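# Move parcel from cart into desk letter tray

## Task

Take the parcel off the cart and set it down in the letter tray on the desk so that all of it rests within the tray's walls. Then open the gripper and pull the hand away. The task fails if the robot tips over or ends up leaning, and it does not count if the parcel stays in place only because the robot is holding or propping it.

## Robot and tools

Robot: a wheeled base with a central column, a tilting head and two six-joint arms, each ending in a two-finger gripper. Folded, it measures 0.73 m long, 0.62 m wide, 1.88 m tall, with its front 0.40 m ahead of the column. The base drives straight or turns in place only; it cannot move sideways.

Frames: the base frame sits on the floor between the drive wheels under the column, with x forward, y to the left and z up. left_hand and right_hand are reported in it; each is the point where the fingers meet, and the tips extend 8 mm past it. The hand's z axis runs along the fingers and its y axis across the opening. The odometry frame is the base frame where the scene began. Heading is positive to the left, within -3.142 to 3.142.

execute_actions: arguments are actions (a list holding one action, or empty to just read state and images) and cameras (names from cam_head_left, cam_head_right, cam_left_wrist, cam_right_wrist, nav_camera, or all; omitted or null gives all, [] gives none). An action may hold:
- base: exactly one relative command, either translate_m (metres, -3 to 3, forward positive) or rotate_rad (radians, -3.2 to 3.2, left/counter-clockwise positive). Both are offsets from where the base last reported itself.
- joints: a single object keyed by joint name for both arms and head, each value an absolute target. head_tilt_rad -0.61 to 1.308 (0 level, positive looks down). For each arm (left_ or right_ prefix): joint1_rad -2.879 to 2.879, joint2_rad 0 to 3.141, joint3_rad 0 to 3.019, joint4_rad -1.692 to 1.57, joint5_rad -1.57 to 1.57 (positive swings the hand to the robot's right), joint6_rad -2.094 to 2.094 (positive rolls clockwise seen from behind), gripper_m 0 to 0.093 metres between fingertips (0 closed). Tolerances for done: head 0.03; joints 1 to 6: 0.045, 0.14, 0.09, 0.055, 0.03, 0.035; gripper 0.003.
- speeds: optional caps for this action only, translate_m 0.05 to 0.8 m/s and rotate_rad 0.1 to 1 rad/s (the top values are default). A base move needing over 8.667 s is refused. No action runs past 15 s.
Unknown keys or out-of-range numbers cause the whole call to be refused. Joints left out may keep pushing toward earlier targets.

Arm geometry: with left joint1 at -1.57 (right at 1.57) and joints 5, 6 at 0, the arm lies in a vertical forward plane 0.23 m beside the column. Let a = j2 - 0.35, b = 1.05 + j2 - j3, c = b - j4. Hand is about 0.12 + 0.39 sin a + 0.38 cos b + 0.25 cos c m ahead and 1.46 + 0.39 cos a - 0.38 sin b - 0.25 sin c m up; c = 1.57 means fingers straight down. Example: j2, j3, j4 = 0.93, 0.78, 0.14 gives about 0.60 ahead, 1.21 up. Real hands sit up to ~5 cm lower and nearer the column (~12 cm with heavy or far loads). Reach is about 1 m from the shoulder, no lower than 0.47 m up, so the floor is out of reach. Fingers down, an arm can carry up to 2 kg out to 0.6 m ahead at 0.65 to 1.25 m up; 1 kg out to 0.8 m at 0.9 to 1.2 m. A gripper holds roughly 2 to 6 kg.

Gripping: command an opening smaller than the object; off_target is then expected. A reading staying at least 0.002 m above the target means something is held. Fingers are 7 cm long; the gripper body is 10 cm wide and 7 cm thick. Targets within ~0.03 rad (0.08 for joints 2, 3) of the current reading may not move a joint. For gentle contact, step about 0.05 rad per call from your previous target.

Cameras: head cameras look ahead and down by about head_tilt_rad. Each wrist camera sits behind the fingertips and looks along the fingers, tilted 0.62 rad toward the hand's +x; with fingers down and the arm forward it looks down and back toward the robot, so things above image centre are further ahead. nav_camera is low at the front of the base. Calibration (K, distortion, T_world_to_cam in the base frame) is given per camera and is approximate.

wait: seconds 0 to 10; commands nothing and returns state and images. zoom_image: camera plus region [x0, y0, x1, y1] in pixels of that camera's latest image, at most 504 by 504. read_manual: section "licences"; moves nothing. finished_scene: scene, the current scene's number; final and reports success, so only call it after releasing and clearing.

Result lines: base_status and joint_status give done, off_target (resting short, maybe still pushing), contact_stop (base only, a wheel stalled), time_out, not_followed, or limit_stop_at_motor_heat. "joint command not followed" with a cause line means a safety check withheld an arm's targets for being near the other arm, the body or an obstacle; back each moved joint off by at least 0.05 rad or move the other arm. on_its_own reports what the call did not command ("held at" is a held target). base_odometry counts wheel turns, so slip looks like travel; if turned_by_wheels and turned_by_imu disagree by over ~4% and 0.05 rad, there was a collision or slip. base_tilt gives forward and right lean in degrees. motor_effort lists left_wheel and right_wheel as percent, peak in brackets. wheel_motors_off is 1 while overload has cut the wheels. Motor temperatures are listed per arm in joint order.

Avoid: after a contact_stop, back up 0.05 m before retrying or turning. A desk top 0.30 to 1.20 m high can slide over the base and strike the column. Pushing the base hard for ~3 s cuts the wheels for 2 s. Blocked arms keep pushing and heat up (worst with joint 5 far over); relieve them by commanding their reported positions. Overheated arms (100 °C; warning from 85 °C) go limp and drop what they hold. Never let the arms strike or press on each other. Don't drop, slam or tip the parcel, and watch for loose objects being nudged.

Each tool is called after "Call:" by a JSON object that holds its "op" and its "data".

## Session

Call:
{"op": "execute_actions", "data": {"actions": []}}

Scene clock: 0.00 s.
Motor temperatures (°C, as the motors report them): left_arm=[23 22 24 23 24 22] | right_arm=[24 23 23 26 23 22]
base_odometry: x=+0.000 y=+0.000 heading=+0.000 (m, m, rad; odometry frame)
turned_by_wheels: +0.000 (rad since the last result)
turned_by_imu: +0.000 (rad since the last result)
base_tilt: forward=+0.3 right=-0.1 (deg)
base_status: not commanded
joint_positions: head_tilt_rad=+0.883 left_joint1_rad=-1.560 left_joint2_rad=+0.899 left_joint3_rad=+0.427 left_joint4_rad=-0.930 left_joint5_rad=-0.015 left_joint6_rad=-0.066 left_gripper_m=+0.095 right_joint1_rad=+1.566 right_joint2_rad=+0.887 right_joint3_rad=+0.428 right_joint4_rad=-0.947 right_joint5_rad=-0.033 right_joint6_rad=-0.089 right_gripper_m=+0.094
joint_status: not commanded
wheel_motors_off: 0
motor_effort: left_wheel=+2 right_wheel=+1 (%)
left_hand: x=+0.1567 y=+0.2295 z=+1.2453 quat_wxyz=(+0.424, +0.031, -0.905, -0.024) (m; base frame)
right_hand: x=+0.1568 y=-0.2209 z=+1.2489 quat_wxyz=(+0.426, +0.031, -0.904, -0.032) (m; base frame)
pictures: cam_head_left, cam_head_right, cam_left_wrist, cam_right_wrist, nav_camera
Images, in order (width x height): cam_head_left 672x504, cam_head_right 672x504, cam_left_wrist 672x504, cam_right_wrist 672x504, nav_camera 672x504.

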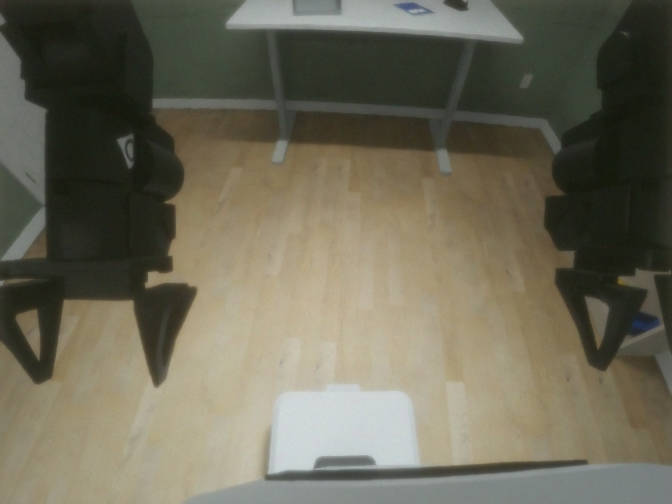

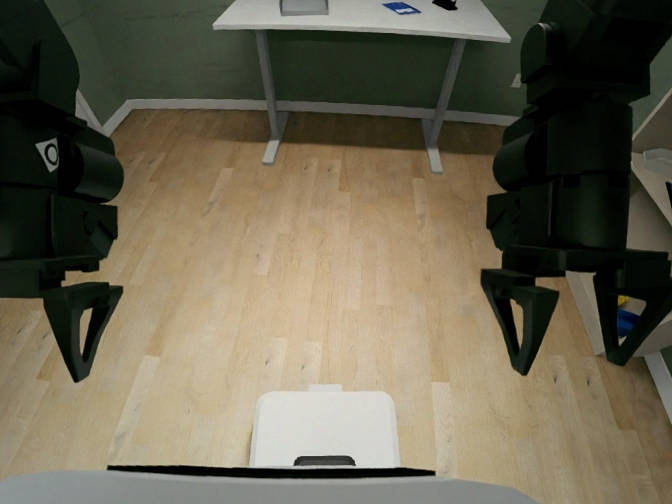

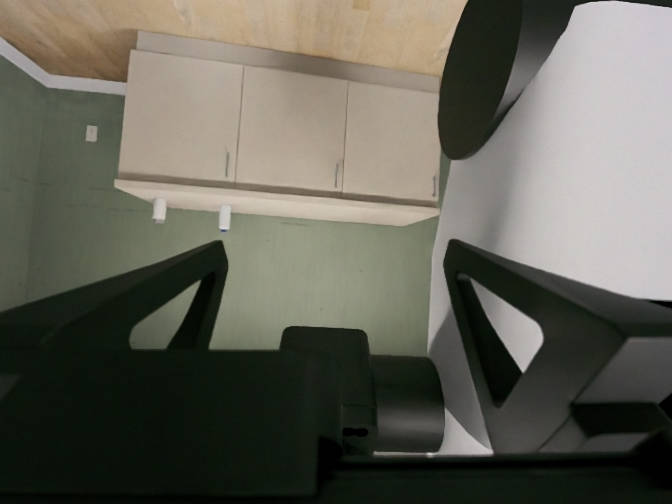

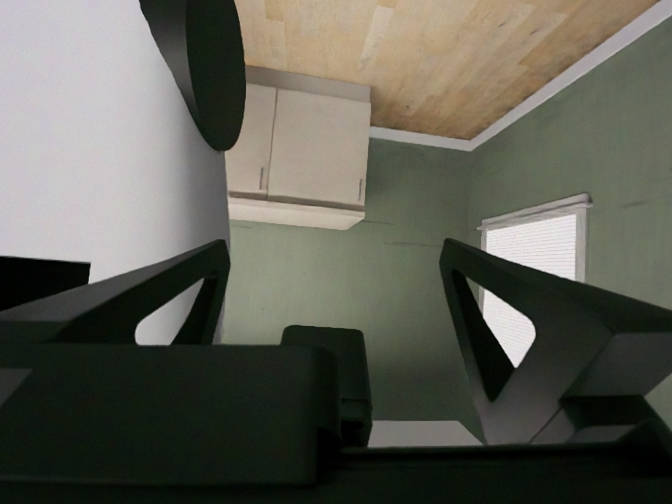

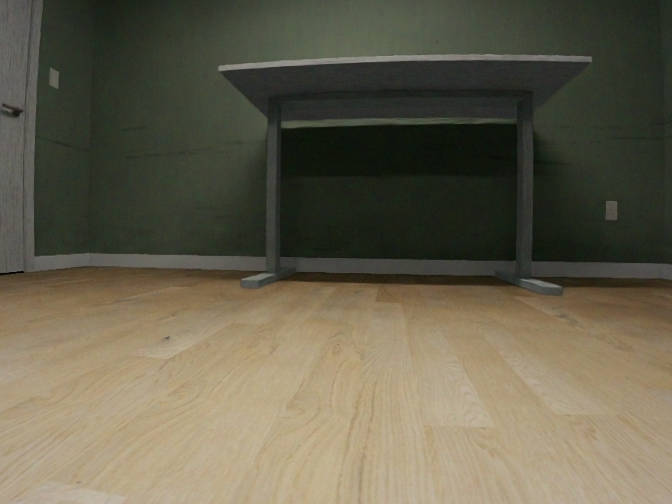

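Call:
{"op": "execute_actions", "data": {"actions": [{"base":{"rotate_rad":-1.2},"joints":{"head_tilt_rad":0.5}}], "cameras": ["cam_head_left","cam_left_wrist","cam_right_wrist","nav_camera"]}}

Scene clock: 2.77 s.
Motor temperatures (°C, as the motors report them): left_arm=[23 22 24 23 24 22] | right_arm=[24 24 23 26 23 22]
base_odometry: x=+0.000 y=+0.000 heading=-1.199 (m, m, rad; odometry frame)
turned_by_wheels: -1.199 (rad since the last result)
turned_by_imu: -1.176 (rad since the last result)
base_tilt: forward=+0.2 right=+0.0 (deg)
base_status: done
joint_positions: head_tilt_rad=+0.518 left_joint1_rad=-1.560 left_joint2_rad=+0.899 left_joint3_rad=+0.428 left_joint4_rad=-0.930 left_joint5_rad=-0.015 left_joint6_rad=-0.066 left_gripper_m=+0.095 right_joint1_rad=+1.566 right_joint2_rad=+0.887 right_joint3_rad=+0.428 right_joint4_rad=-0.947 right_joint5_rad=-0.033 right_joint6_rad=-0.089 right_gripper_m=+0.094
joint_status: all done
wheel_motors_off: 0
motor_effort: left_wheel=+1(35) right_wheel=-2(32) (%)
left_hand: x=+0.1569 y=+0.2295 z=+1.2453 quat_wxyz=(+0.424, +0.031, -0.905, -0.024) (m; base frame)
right_hand: x=+0.1568 y=-0.2209 z=+1.2489 quat_wxyz=(+0.426, +0.031, -0.904, -0.032) (m; base frame)
pictures: cam_head_left, cam_left_wrist, cam_right_wrist, nav_camera
camera_calibration (this result's frames):
cam_head_left: T_world_to_cam=[[-0.0181118, -0.999803, 0.0080672, 0.0349924], [-0.556958, 0.00338812, -0.830534, 1.31571], [0.830343, -0.0195356, -0.55691, 0.755662], [0, 0, 0, 1]] pos_world=[0.105973, 0.04529, 1.5133]
cam_left_wrist: T_world_to_cam=[[0.0394428, -0.997281, -0.0622504, 0.299309], [-0.0555149, -0.0643897, 0.996379, -1.21411], [-0.997678, -0.0358442, -0.0579037, 0.358191], [0, 0, 0, 1]] pos_world=[0.278153, 0.233158, 1.24908]
Images, in order (width x height): cam_head_left 672x504, cam_left_wrist 672x504, cam_right_wrist 672x504, nav_camera 672x504.

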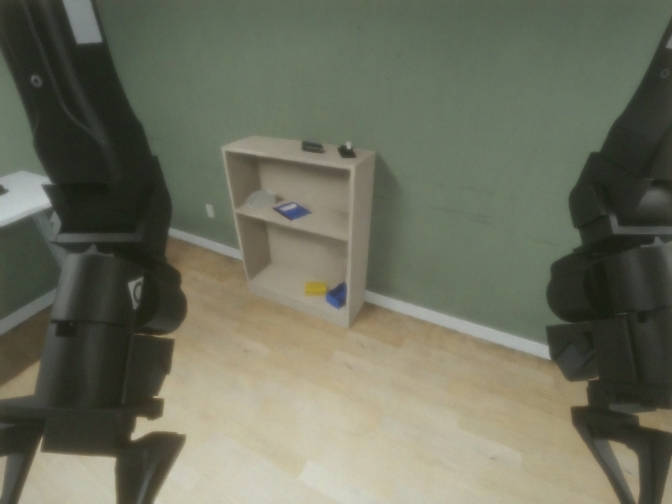

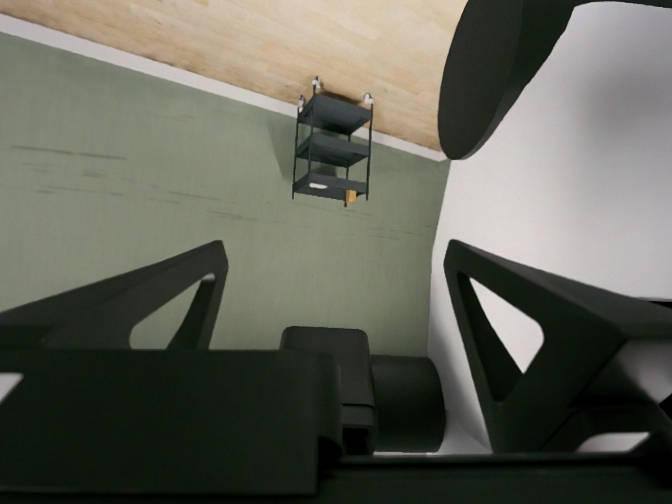

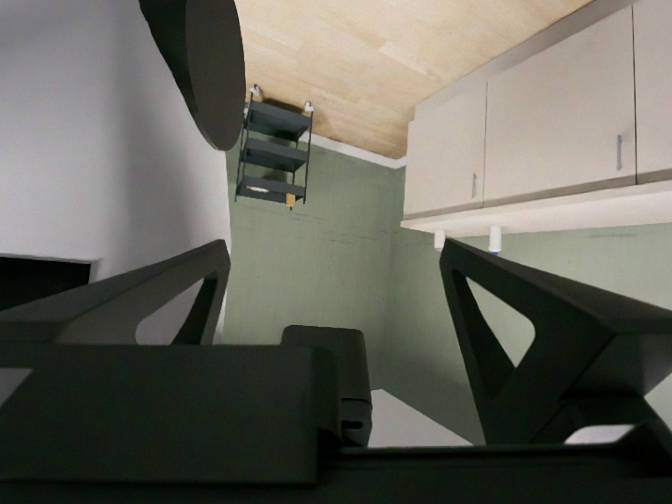

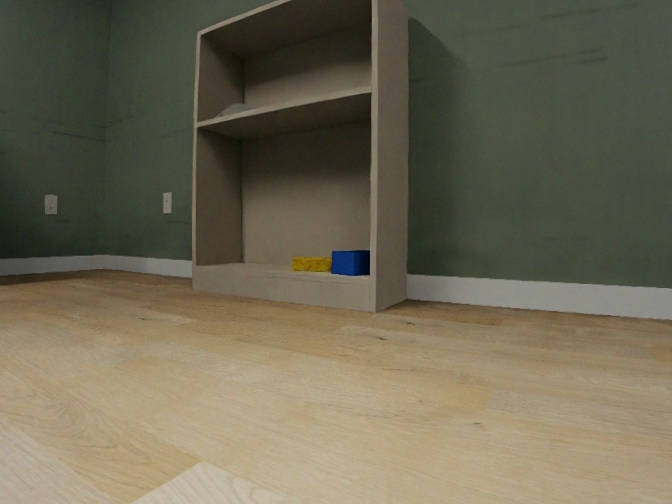

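Call:
{"op": "execute_actions", "data": {"actions": [{"base":{"rotate_rad":3.1}}], "cameras": ["cam_head_left","cam_head_right","nav_camera"]}}

Call:
{"op": "execute_actions", "data": {"actions": [{"base":{"translate_m":0.9},"joints":{"head_tilt_rad":0.7}}], "cameras": ["cam_head_left","cam_head_right","nav_camera"]}}

Scene clock: 10.27 s.
Motor temperatures (°C, as the motors report them): left_arm=[23 22 24 23 24 22] | right_arm=[24 24 23 26 23 22]
base_odometry: x=+0.000 y=+0.000 heading=+1.900 (m, m, rad; odometry frame)
turned_by_wheels: +3.100 (rad since the last result)
turned_by_imu: +3.040 (rad since the last result)
base_tilt: forward=+0.3 right=+0.0 (deg)
base_status: done
joint_positions: head_tilt_rad=+0.518 left_joint1_rad=-1.560 left_joint2_rad=+0.899 left_joint3_rad=+0.428 left_joint4_rad=-0.930 left_joint5_rad=-0.015 left_joint6_rad=-0.066 left_gripper_m=+0.095 right_joint1_rad=+1.566 right_joint2_rad=+0.887 right_joint3_rad=+0.428 right_joint4_rad=-0.947 right_joint5_rad=-0.033 right_joint6_rad=-0.089 right_gripper_m=+0.094
joint_status: not commanded
wheel_motors_off: 0
motor_effort: left_wheel=-2(33) right_wheel=+1(27) (%)
left_hand: x=+0.1569 y=+0.2295 z=+1.2453 quat_wxyz=(+0.424, +0.031, -0.905, -0.024) (m; base frame)
right_hand: x=+0.1568 y=-0.2209 z=+1.2489 quat_wxyz=(+0.426, +0.031, -0.904, -0.032) (m; base frame)
pictures: cam_head_left, cam_head_right, nav_camera
camera_calibration (this result's frames):
cam_head_left: T_world_to_cam=[[-0.0181124, -0.999803, 0.00806587, 0.0349945], [-0.556897, 0.00338812, -0.830574, 1.31577], [0.830384, -0.0195356, -0.556849, 0.755566], [0, 0, 0, 1]] pos_world=[0.105975, 0.04529, 1.5133]
cam_head_right: T_world_to_cam=[[-0.0284135, -0.999427, 0.0184131, -0.0539702], [-0.564947, 0.000859468, -0.825127, 1.30821], [0.824638, -0.0338471, -0.564647, 0.763637], [0, 0, 0, 1]] pos_world=[0.107812, -0.0292167, 1.51162]
Images, in order (width x height): cam_head_left 672x504, cam_head_right 672x504, nav_camera 672x504.

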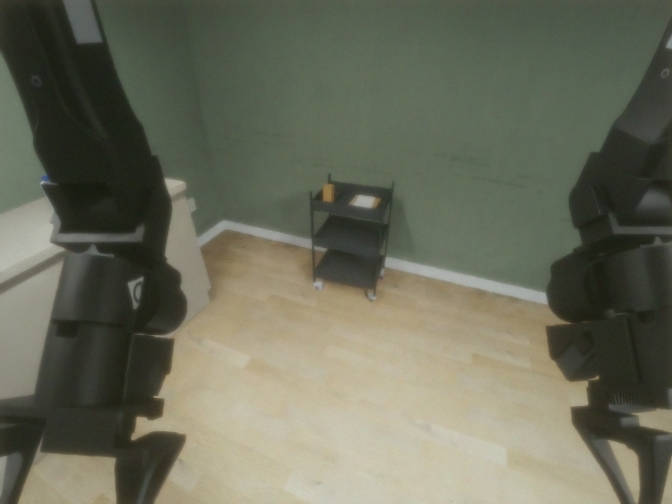

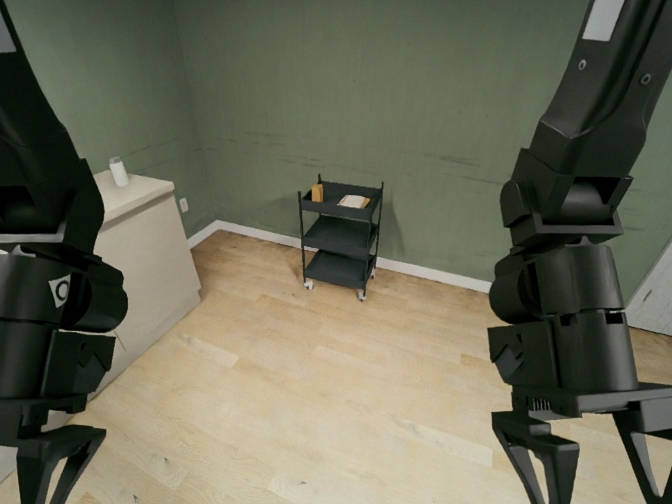

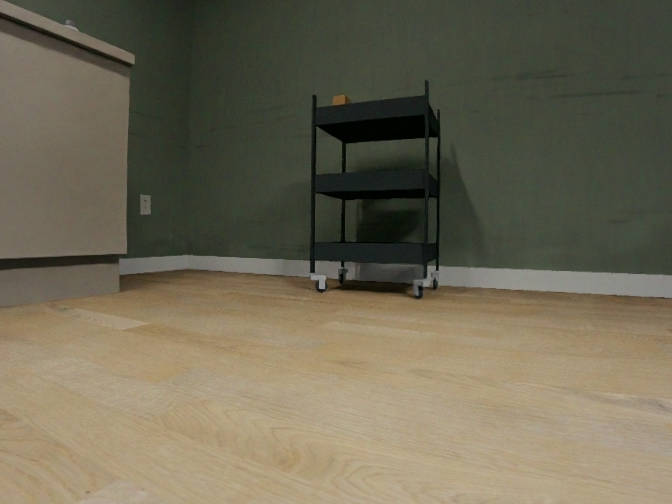

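Scene clock: 13.20 s.
Motor temperatures (°C, as the motors report them): left_arm=[23 22 24 23 24 22] | right_arm=[24 24 23 26 23 22]
base_odometry: x=-0.291 y=+0.852 heading=+1.900 (m, m, rad; odometry frame)
turned_by_wheels: +0.000 (rad since the last result)
turned_by_imu: +0.002 (rad since the last result)
base_tilt: forward=+0.2 right=+0.0 (deg)
base_status: done
joint_positions: head_tilt_rad=+0.703 left_joint1_rad=-1.560 left_joint2_rad=+0.899 left_joint3_rad=+0.430 left_joint4_rad=-0.930 left_joint5_rad=-0.015 left_joint6_rad=-0.066 left_gripper_m=+0.095 right_joint1_rad=+1.566 right_joint2_rad=+0.887 right_joint3_rad=+0.430 right_joint4_rad=-0.947 right_joint5_rad=-0.033 right_joint6_rad=-0.089 right_gripper_m=+0.094
joint_status: all done
wheel_motors_off: 0
motor_effort: left_wheel=+0(46) right_wheel=+2(62) (%)
left_hand: x=+0.1579 y=+0.2295 z=+1.2450 quat_wxyz=(+0.423, +0.031, -0.905, -0.024) (m; base frame)
right_hand: x=+0.1578 y=-0.2209 z=+1.2485 quat_wxyz=(+0.425, +0.031, -0.904, -0.032) (m; base frame)
pictures: cam_head_left, cam_head_right, nav_camera
camera_calibration (this result's frames):
cam_head_left: T_world_to_cam=[[-0.016318, -0.999803, 0.0112624, 0.0299821], [-0.700283, 0.00338812, -0.713858, 1.1432], [0.713679, -0.0195356, -0.7002, 0.982162], [0, 0, 0, 1]] pos_world=[0.100104, 0.04529, 1.50345]
cam_head_right: T_world_to_cam=[[-0.0245381, -0.999427, 0.0233291, -0.0617347], [-0.707192, 0.000859468, -0.707021, 1.13344], [0.706596, -0.0338471, -0.706807, 0.988466], [0, 0, 0, 1]] pos_world=[0.101599, -0.0292167, 1.50146]
Images, in order (width x height): cam_head_left 672x504, cam_head_right 672x504, nav_camera 672x504.

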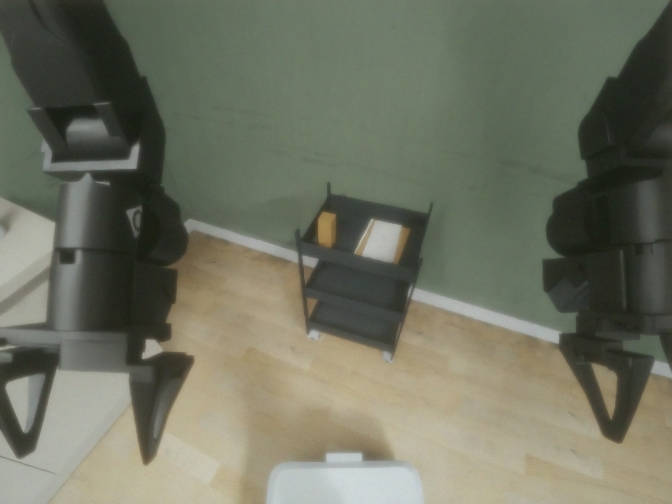

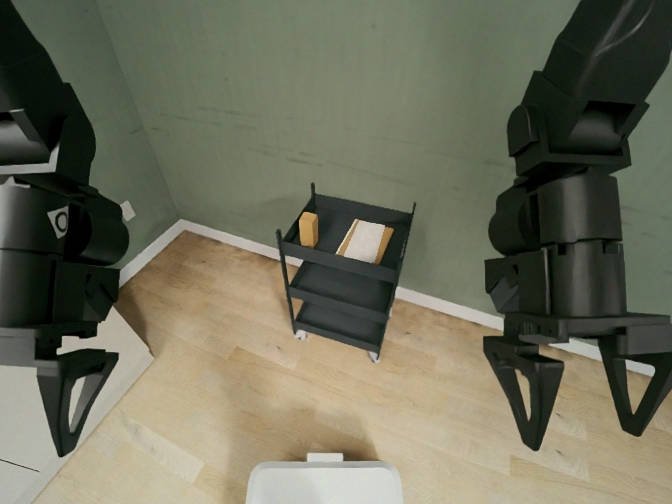

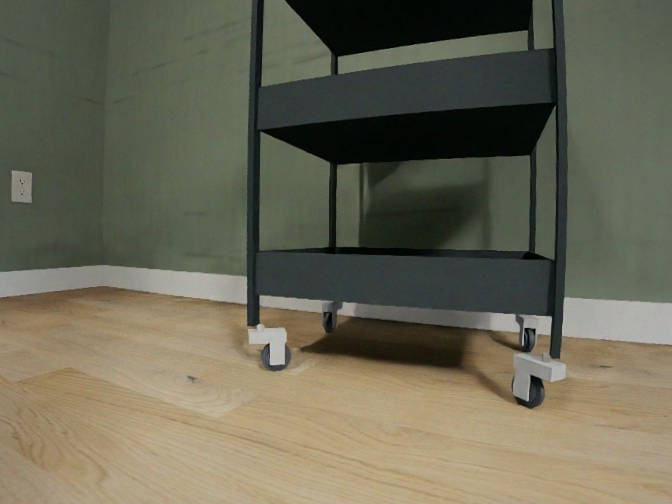

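Call:
{"op": "zoom_image", "data": {"camera": "cam_head_left", "region": [260, 160, 460, 310]}}

Call:
{"op": "zoom_image", "data": {"camera": "cam_head_right", "region": [260, 160, 460, 310]}}

Region (260, 160, 460, 310) of cam_head_left's 672x504 image, scaled by 2.520, with more detail than that image has; it fills the top 378 rows of this view, and the rest is white.

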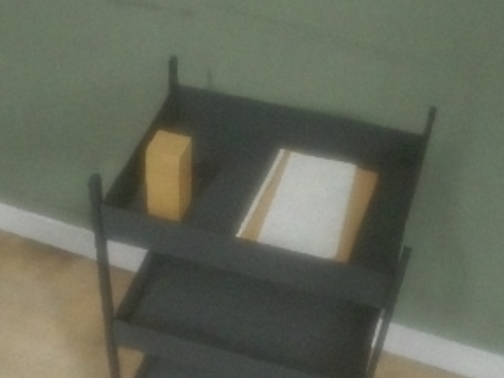

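Region (260, 160, 460, 310) of cam_head_right's 672x504 image, scaled by 2.520, with more detail than that image has; it fills the top 378 rows of this view, and the rest is white.

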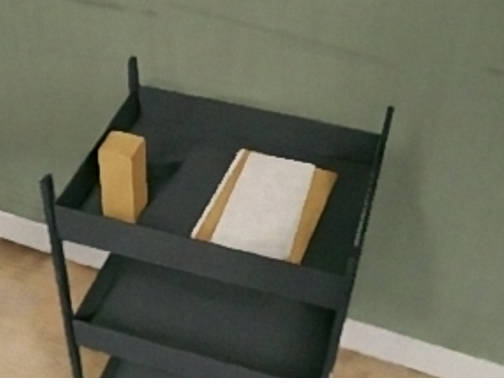

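Call:
{"op": "execute_actions", "data": {"actions": [{"base":{"rotate_rad":-0.185},"joints":{"left_joint1_rad":-1.57,"left_joint2_rad":1.6,"left_joint3_rad":1.3,"left_joint4_rad":-0.22,"left_joint5_rad":0,"left_joint6_rad":0,"head_tilt_rad":0.9}}], "cameras": ["cam_head_left"]}}

Call:
{"op": "execute_actions", "data": {"actions": [{"base":{"translate_m":0.38},"speeds":{"translate_m":0.4}}], "cameras": ["cam_head_left","cam_head_right","cam_left_wrist","nav_camera"]}}

Scene clock: 27.90 s.
Motor temperatures (°C, as the motors report them): left_arm=[23 22 24 23 24 22] | right_arm=[24 24 23 26 23 22]
base_odometry: x=-0.291 y=+0.852 heading=+1.716 (m, m, rad; odometry frame)
turned_by_wheels: -0.184 (rad since the last result)
turned_by_imu: -0.180 (rad since the last result)
base_tilt: forward=+0.3 right=+0.0 (deg)
base_status: done
joint_positions: head_tilt_rad=+0.901 left_joint1_rad=-1.560 left_joint2_rad=+1.597 left_joint3_rad=+1.300 left_joint4_rad=-0.225 left_joint5_rad=-0.002 left_joint6_rad=-0.013 left_gripper_m=+0.095 right_joint1_rad=+1.566 right_joint2_rad=+0.887 right_joint3_rad=+0.429 right_joint4_rad=-0.947 right_joint5_rad=-0.033 right_joint6_rad=-0.089 right_gripper_m=+0.094
joint_status: all done
wheel_motors_off: 0
motor_effort: left_wheel=+0(34) right_wheel=-1(46) (%)
left_hand: x=+0.5754 y=+0.2318 z=+0.9594 quat_wxyz=(-0.001, +0.009, -1.000, -0.005) (m; base frame)
right_hand: x=+0.1576 y=-0.2209 z=+1.2486 quat_wxyz=(+0.425, +0.031, -0.904, -0.032) (m; base frame)
pictures: cam_head_left
camera_calibration (this result's frames):
cam_head_left: T_world_to_cam=[[-0.0137901, -0.999803, 0.0142461, 0.0252608], [-0.826773, 0.00338812, -0.562526, 0.916473], [0.562367, -0.0195356, -0.826657, 1.18447], [0, 0, 0, 1]] pos_world=[0.0919561, 0.04529, 1.49433]
Images, in order (width x height): cam_head_left 672x504.

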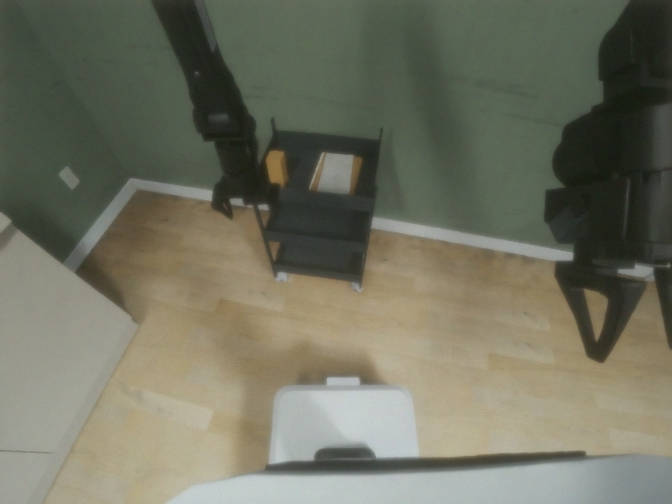

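Scene clock: 30.07 s.
Motor temperatures (°C, as the motors report them): left_arm=[23 22 24 23 24 22] | right_arm=[24 24 23 26 23 22]
base_odometry: x=-0.346 y=+1.228 heading=+1.716 (m, m, rad; odometry frame)
turned_by_wheels: +0.000 (rad since the last result)
turned_by_imu: +0.001 (rad since the last result)
base_tilt: forward=+0.2 right=+0.0 (deg)
base_status: done
joint_positions: head_tilt_rad=+0.902 left_joint1_rad=-1.560 left_joint2_rad=+1.597 left_joint3_rad=+1.297 left_joint4_rad=-0.225 left_joint5_rad=-0.002 left_joint6_rad=-0.013 left_gripper_m=+0.095 right_joint1_rad=+1.566 right_joint2_rad=+0.887 right_joint3_rad=+0.429 right_joint4_rad=-0.947 right_joint5_rad=-0.033 right_joint6_rad=-0.089 right_gripper_m=+0.094
joint_status: not commanded
wheel_motors_off: 0
motor_effort: left_wheel=+0(46) right_wheel=+1(50) (%)
left_hand: x=+0.5733 y=+0.2318 z=+0.9589 quat_wxyz=(+0.001, +0.009, -1.000, -0.005) (m; base frame)
right_hand: x=+0.1576 y=-0.2209 z=+1.2486 quat_wxyz=(+0.425, +0.031, -0.904, -0.032) (m; base frame)
pictures: cam_head_left, cam_head_right, cam_left_wrist, nav_camera
camera_calibration (this result's frames):
cam_head_left: T_world_to_cam=[[-0.0137767, -0.999803, 0.014259, 0.0252402], [-0.827299, 0.00338812, -0.561752, 0.915308], [0.561593, -0.0195356, -0.827183, 1.18532], [0, 0, 0, 1]] pos_world=[0.0919133, 0.04529, 1.49429]
cam_head_right: T_world_to_cam=[[-0.019456, -0.999427, 0.0277098, -0.068735], [-0.832724, 0.000859468, -0.553688, 0.903584], [0.553346, -0.0338471, -0.832263, 1.18933], [0, 0, 0, 1]] pos_world=[0.0929869, -0.0292167, 1.49204]
cam_left_wrist: T_world_to_cam=[[0.0147562, -0.999886, -0.00327381, 0.225573], [-0.802749, -0.0137988, 0.596158, -0.105046], [-0.596135, -0.00616895, -0.802861, 1.23442], [0, 0, 0, 1]] pos_world=[0.648229, 0.231713, 1.05443]
Images, in order (width x height): cam_head_left 672x504, cam_head_right 672x504, cam_left_wrist 672x504, nav_camera 672x504.

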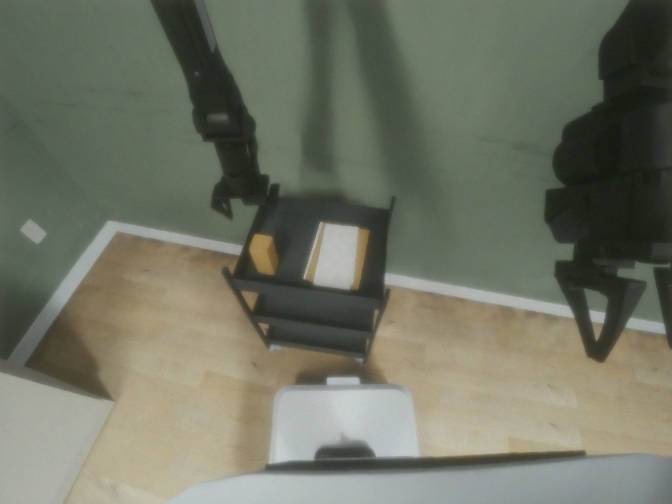

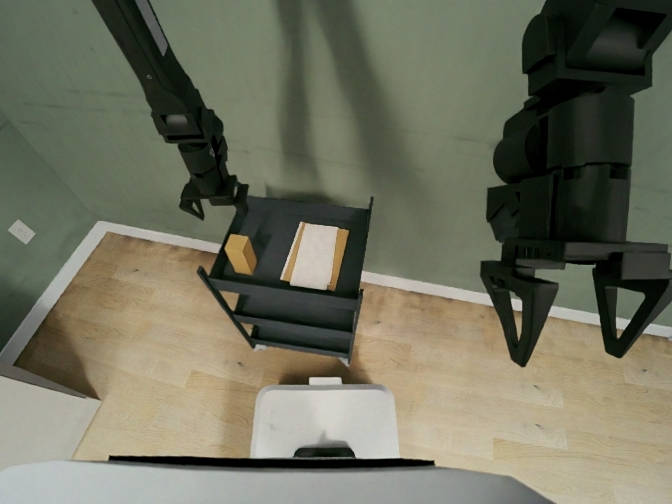

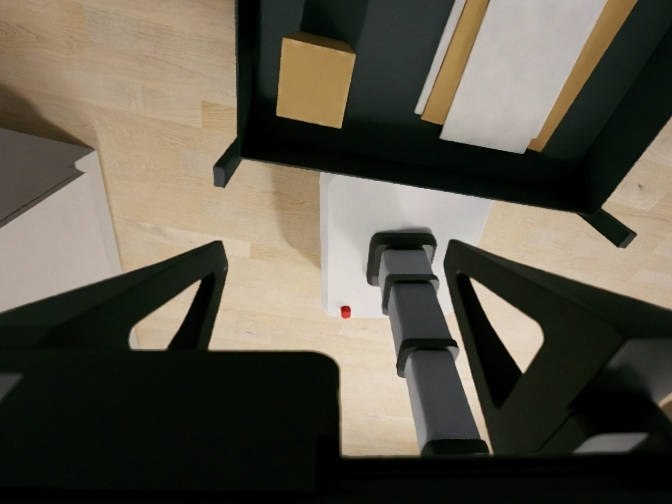

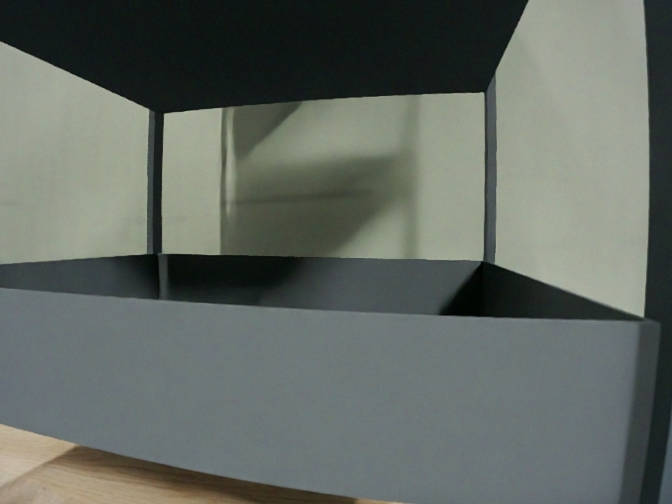

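Call:
{"op": "execute_actions", "data": {"actions": [{"base":{"rotate_rad":0.025},"joints":{"left_joint2_rad":1.933,"left_joint3_rad":1.692,"left_joint4_rad":-0.279,"left_joint6_rad":0.17}}], "cameras": ["cam_head_left","cam_left_wrist"]}}

Scene clock: 32.07 s.
Motor temperatures (°C, as the motors report them): left_arm=[23 23 24 23 24 22] | right_arm=[24 24 23 26 23 22]
base_odometry: x=-0.346 y=+1.228 heading=+1.740 (m, m, rad; odometry frame)
turned_by_wheels: +0.024 (rad since the last result)
turned_by_imu: +0.024 (rad since the last result)
base_tilt: forward=+0.2 right=+0.0 (deg)
base_status: done
joint_positions: head_tilt_rad=+0.902 left_joint1_rad=-1.563 left_joint2_rad=+1.949 left_joint3_rad=+1.682 left_joint4_rad=-0.274 left_joint5_rad=-0.001 left_joint6_rad=+0.156 left_gripper_m=+0.095 right_joint1_rad=+1.566 right_joint2_rad=+0.887 right_joint3_rad=+0.429 right_joint4_rad=-0.947 right_joint5_rad=-0.033 right_joint6_rad=-0.089 right_gripper_m=+0.094
joint_status: all done
wheel_motors_off: 0
motor_effort: left_wheel=-2(26) right_wheel=+1(30) (%)
left_hand: x=+0.6007 y=+0.2309 z=+0.8284 quat_wxyz=(+0.009, -0.076, -0.997, -0.003) (m; base frame)
right_hand: x=+0.1576 y=-0.2209 z=+1.2486 quat_wxyz=(+0.425, +0.031, -0.904, -0.032) (m; base frame)
pictures: cam_head_left, cam_left_wrist
camera_calibration (this result's frames):
cam_head_left: T_world_to_cam=[[-0.0137768, -0.999803, 0.014259, 0.0252402], [-0.827299, 0.00338812, -0.561752, 0.915308], [0.561593, -0.0195356, -0.827183, 1.18532], [0, 0, 0, 1]] pos_world=[0.0919133, 0.04529, 1.49429]
cam_left_wrist: T_world_to_cam=[[-0.154059, -0.988059, 0.0023892, 0.31782], [-0.782359, 0.123462, 0.610468, -0.0610847], [-0.603473, 0.0921787, -0.792038, 1.11867], [0, 0, 0, 1]] pos_world=[0.676259, 0.218449, 0.922559]
Images, in order (width x height): cam_head_left 672x504, cam_left_wrist 672x504.

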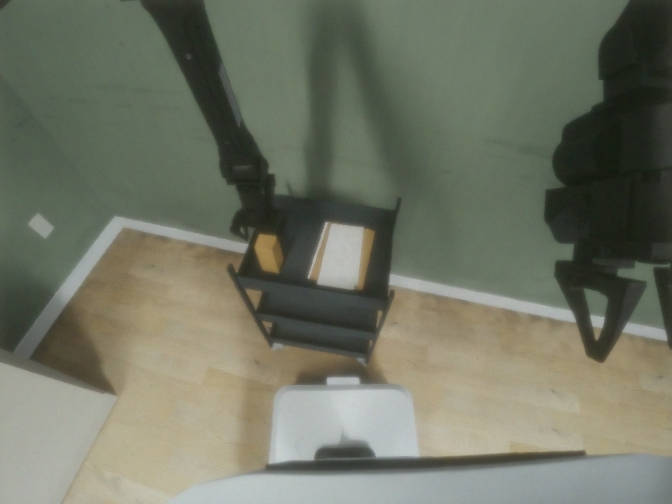

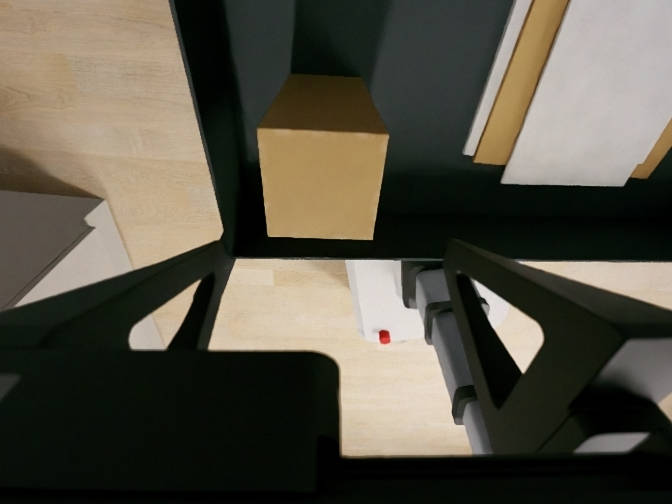

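Call:
{"op": "execute_actions", "data": {"actions": [{"joints":{"left_joint2_rad":2.116,"left_joint3_rad":1.965,"left_joint4_rad":-0.355}}], "cameras": ["cam_head_left","cam_left_wrist"]}}

Scene clock: 33.80 s.
Motor temperatures (°C, as the motors report them): left_arm=[23 23 24 23 24 22] | right_arm=[24 24 23 26 23 22]
base_odometry: x=-0.346 y=+1.228 heading=+1.740 (m, m, rad; odometry frame)
turned_by_wheels: +0.000 (rad since the last result)
turned_by_imu: +0.000 (rad since the last result)
base_tilt: forward=+0.3 right=+0.0 (deg)
base_status: not commanded
joint_positions: head_tilt_rad=+0.902 left_joint1_rad=-1.563 left_joint2_rad=+2.118 left_joint3_rad=+1.951 left_joint4_rad=-0.348 left_joint5_rad=-0.001 left_joint6_rad=+0.156 left_gripper_m=+0.095 right_joint1_rad=+1.566 right_joint2_rad=+0.887 right_joint3_rad=+0.429 right_joint4_rad=-0.947 right_joint5_rad=-0.033 right_joint6_rad=-0.089 right_gripper_m=+0.094
joint_status: all done
wheel_motors_off: 0
motor_effort: left_wheel=-3(3) right_wheel=+2(2) (%)
left_hand: x=+0.6363 y=+0.2314 z=+0.7757 quat_wxyz=(-0.004, -0.076, -0.997, -0.004) (m; base frame)
right_hand: x=+0.1576 y=-0.2209 z=+1.2486 quat_wxyz=(+0.425, +0.031, -0.904, -0.032) (m; base frame)
pictures: cam_head_left, cam_left_wrist
camera_calibration (this result's frames):
cam_head_left: T_world_to_cam=[[-0.0137768, -0.999803, 0.014259, 0.0252402], [-0.827299, 0.00338812, -0.561752, 0.915308], [0.561593, -0.0195356, -0.827183, 1.18532], [0, 0, 0, 1]] pos_world=[0.0919133, 0.04529, 1.49429]
cam_left_wrist: T_world_to_cam=[[-0.15424, -0.988032, -0.00182785, 0.327282], [-0.798358, 0.12354, 0.589374, 0.0253638], [-0.582095, 0.0923647, -0.807858, 1.09697], [0, 0, 0, 1]] pos_world=[0.709273, 0.21891, 0.871849]
Images, in order (width x height): cam_head_left 672x504, cam_left_wrist 672x504.

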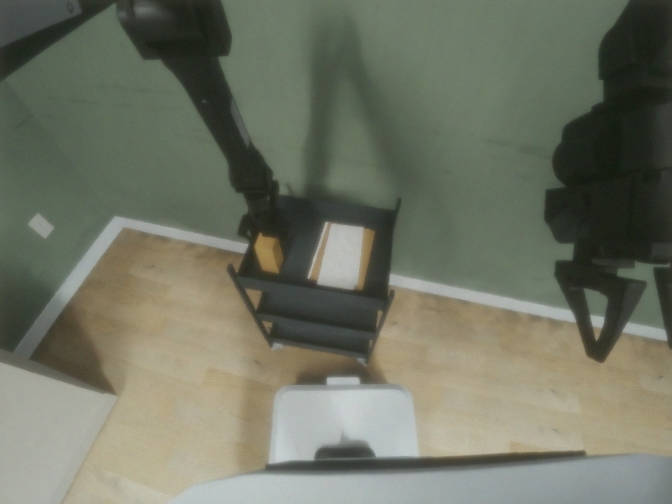

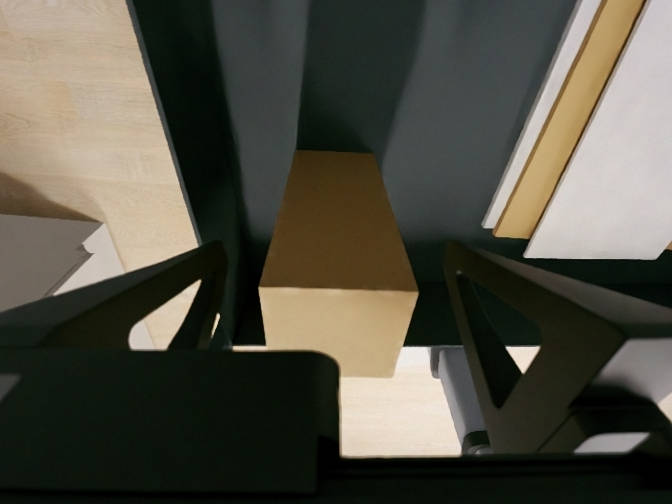

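Call:
{"op": "execute_actions", "data": {"actions": [{"joints":{"left_joint2_rad":2.17,"left_joint4_rad":-0.30}}], "cameras": ["cam_left_wrist"]}}

Scene clock: 35.00 s.
Motor temperatures (°C, as the motors report them): left_arm=[23 23 24 23 24 22] | right_arm=[24 24 23 26 23 22]
base_odometry: x=-0.346 y=+1.228 heading=+1.740 (m, m, rad; odometry frame)
turned_by_wheels: +0.000 (rad since the last result)
turned_by_imu: +0.000 (rad since the last result)
base_tilt: forward=+0.2 right=+0.0 (deg)
base_status: not commanded
joint_positions: head_tilt_rad=+0.902 left_joint1_rad=-1.563 left_joint2_rad=+2.161 left_joint3_rad=+1.957 left_joint4_rad=-0.305 left_joint5_rad=-0.001 left_joint6_rad=+0.156 left_gripper_m=+0.095 right_joint1_rad=+1.566 right_joint2_rad=+0.887 right_joint3_rad=+0.429 right_joint4_rad=-0.947 right_joint5_rad=-0.033 right_joint6_rad=-0.089 right_gripper_m=+0.094
joint_status: all done
wheel_motors_off: 0
motor_effort: left_wheel=-3(2) right_wheel=+2(2) (%)
left_hand: x=+0.6211 y=+0.2315 z=+0.7550 quat_wxyz=(-0.007, -0.076, -0.997, -0.005) (m; base frame)
right_hand: x=+0.1576 y=-0.2209 z=+1.2486 quat_wxyz=(+0.425, +0.031, -0.904, -0.032) (m; base frame)
pictures: cam_left_wrist
camera_calibration (this result's frames):
cam_left_wrist: T_world_to_cam=[[-0.154268, -0.988025, -0.00285261, 0.325779], [-0.802158, 0.12356, 0.584188, 0.0317846], [-0.57684, 0.0924095, -0.811613, 1.07096], [0, 0, 0, 1]] pos_world=[0.693526, 0.218984, 0.851567]
Images, in order (width x height): cam_left_wrist 672x504.

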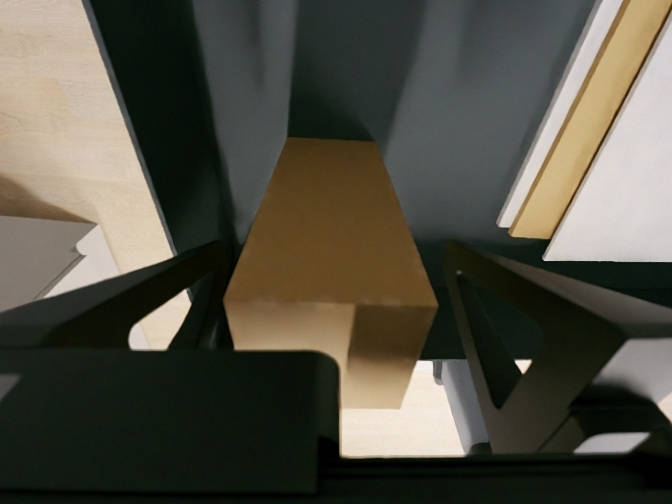

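Call:
{"op": "execute_actions", "data": {"actions": [{"joints":{"left_gripper_m":0.03}}], "cameras": ["cam_left_wrist"]}}

Call:
{"op": "execute_actions", "data": {"actions": [{"joints":{"left_joint2_rad":1.9,"left_joint3_rad":1.72,"left_joint4_rad":-0.32}}], "cameras": ["cam_head_left","cam_left_wrist"]}}

Scene clock: 35.90 s.
Motor temperatures (°C, as the motors report them): left_arm=[23 23 24 23 24 22] | right_arm=[24 24 23 26 23 22]
base_odometry: x=-0.346 y=+1.228 heading=+1.740 (m, m, rad; odometry frame)
turned_by_wheels: +0.000 (rad since the last result)
turned_by_imu: +0.000 (rad since the last result)
base_tilt: forward=+0.2 right=+0.0 (deg)
base_status: not commanded
joint_positions: head_tilt_rad=+0.902 left_joint1_rad=-1.563 left_joint2_rad=+2.161 left_joint3_rad=+1.957 left_joint4_rad=-0.305 left_joint5_rad=-0.001 left_joint6_rad=+0.156 left_gripper_m=+0.051 right_joint1_rad=+1.566 right_joint2_rad=+0.887 right_joint3_rad=+0.429 right_joint4_rad=-0.947 right_joint5_rad=-0.033 right_joint6_rad=-0.089 right_gripper_m=+0.094
joint_status: left_gripper_m off_target (ended at +0.051, target +0.030)
wheel_motors_off: 0
motor_effort: left_wheel=-3(2) right_wheel=+2(2) (%)
left_hand: x=+0.6211 y=+0.2314 z=+0.7550 quat_wxyz=(-0.007, -0.076, -0.997, -0.004) (m; base frame)
right_hand: x=+0.1576 y=-0.2209 z=+1.2486 quat_wxyz=(+0.425, +0.031, -0.904, -0.032) (m; base frame)
pictures: cam_left_wrist
camera_calibration (this result's frames):
cam_left_wrist: T_world_to_cam=[[-0.154273, -0.988025, -0.00247596, 0.325434], [-0.802158, 0.123788, 0.58414, 0.0317771], [-0.576838, 0.0921033, -0.811649, 1.07106], [0, 0, 0, 1]] pos_world=[0.693526, 0.218955, 0.851571]
Images, in order (width x height): cam_left_wrist 672x504.

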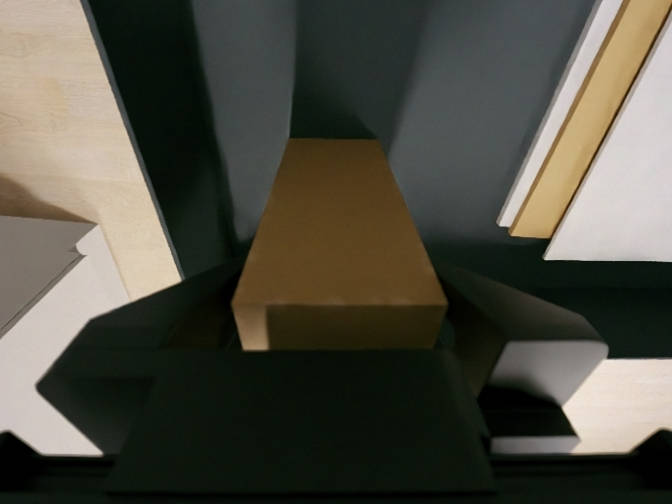

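Scene clock: 37.20 s.
Motor temperatures (°C, as the motors report them): left_arm=[23 23 24 23 24 22] | right_arm=[24 24 23 26 23 22]
base_odometry: x=-0.346 y=+1.228 heading=+1.740 (m, m, rad; odometry frame)
turned_by_wheels: +0.000 (rad since the last result)
turned_by_imu: +0.000 (rad since the last result)
base_tilt: forward=+0.2 right=+0.0 (deg)
base_status: not commanded
joint_positions: head_tilt_rad=+0.902 left_joint1_rad=-1.563 left_joint2_rad=+1.889 left_joint3_rad=+1.717 left_joint4_rad=-0.320 left_joint5_rad=-0.001 left_joint6_rad=+0.156 left_gripper_m=+0.051 right_joint1_rad=+1.566 right_joint2_rad=+0.887 right_joint3_rad=+0.429 right_joint4_rad=-0.947 right_joint5_rad=-0.033 right_joint6_rad=-0.089 right_gripper_m=+0.094
joint_status: all done
wheel_motors_off: 0
motor_effort: left_wheel=-3(3) right_wheel=+2(2) (%)
left_hand: x=+0.6478 y=+0.2308 z=+0.8624 quat_wxyz=(-0.016, -0.076, -0.997, -0.005) (m; base frame)
right_hand: x=+0.1576 y=-0.2209 z=+1.2486 quat_wxyz=(+0.425, +0.031, -0.904, -0.032) (m; base frame)
pictures: cam_head_left, cam_left_wrist
camera_calibration (this result's frames):
cam_head_left: T_world_to_cam=[[-0.0137768, -0.999803, 0.014259, 0.0252402], [-0.827299, 0.00338812, -0.561752, 0.915308], [0.561593, -0.0195356, -0.827183, 1.18532], [0, 0, 0, 1]] pos_world=[0.0919133, 0.04529, 1.49429]
cam_left_wrist: T_world_to_cam=[[-0.154319, -0.988008, -0.00512904, 0.331526], [-0.811835, 0.12384, 0.570602, 0.00840002], [-0.563124, 0.0922187, -0.821211, 1.17305], [0, 0, 0, 1]] pos_world=[0.718553, 0.218333, 0.960229]
Images, in order (width x height): cam_head_left 672x504, cam_left_wrist 672x504.

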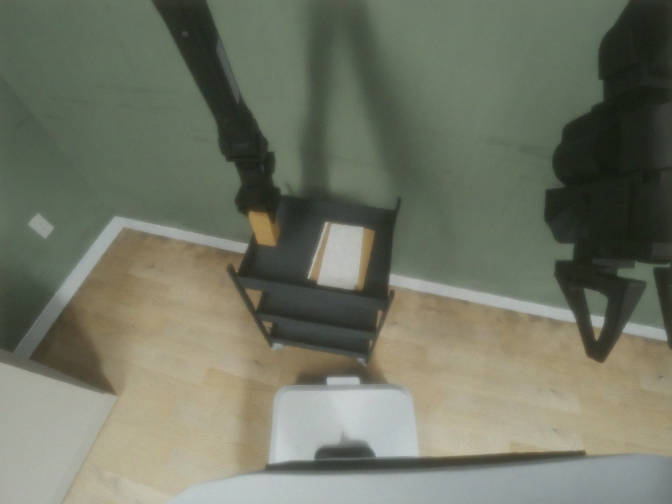

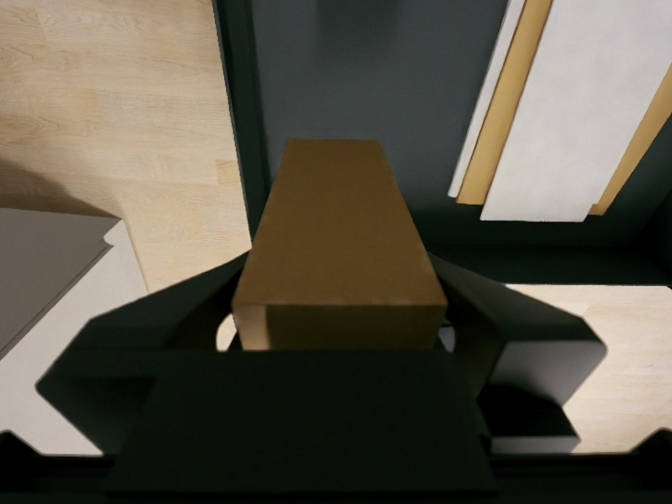

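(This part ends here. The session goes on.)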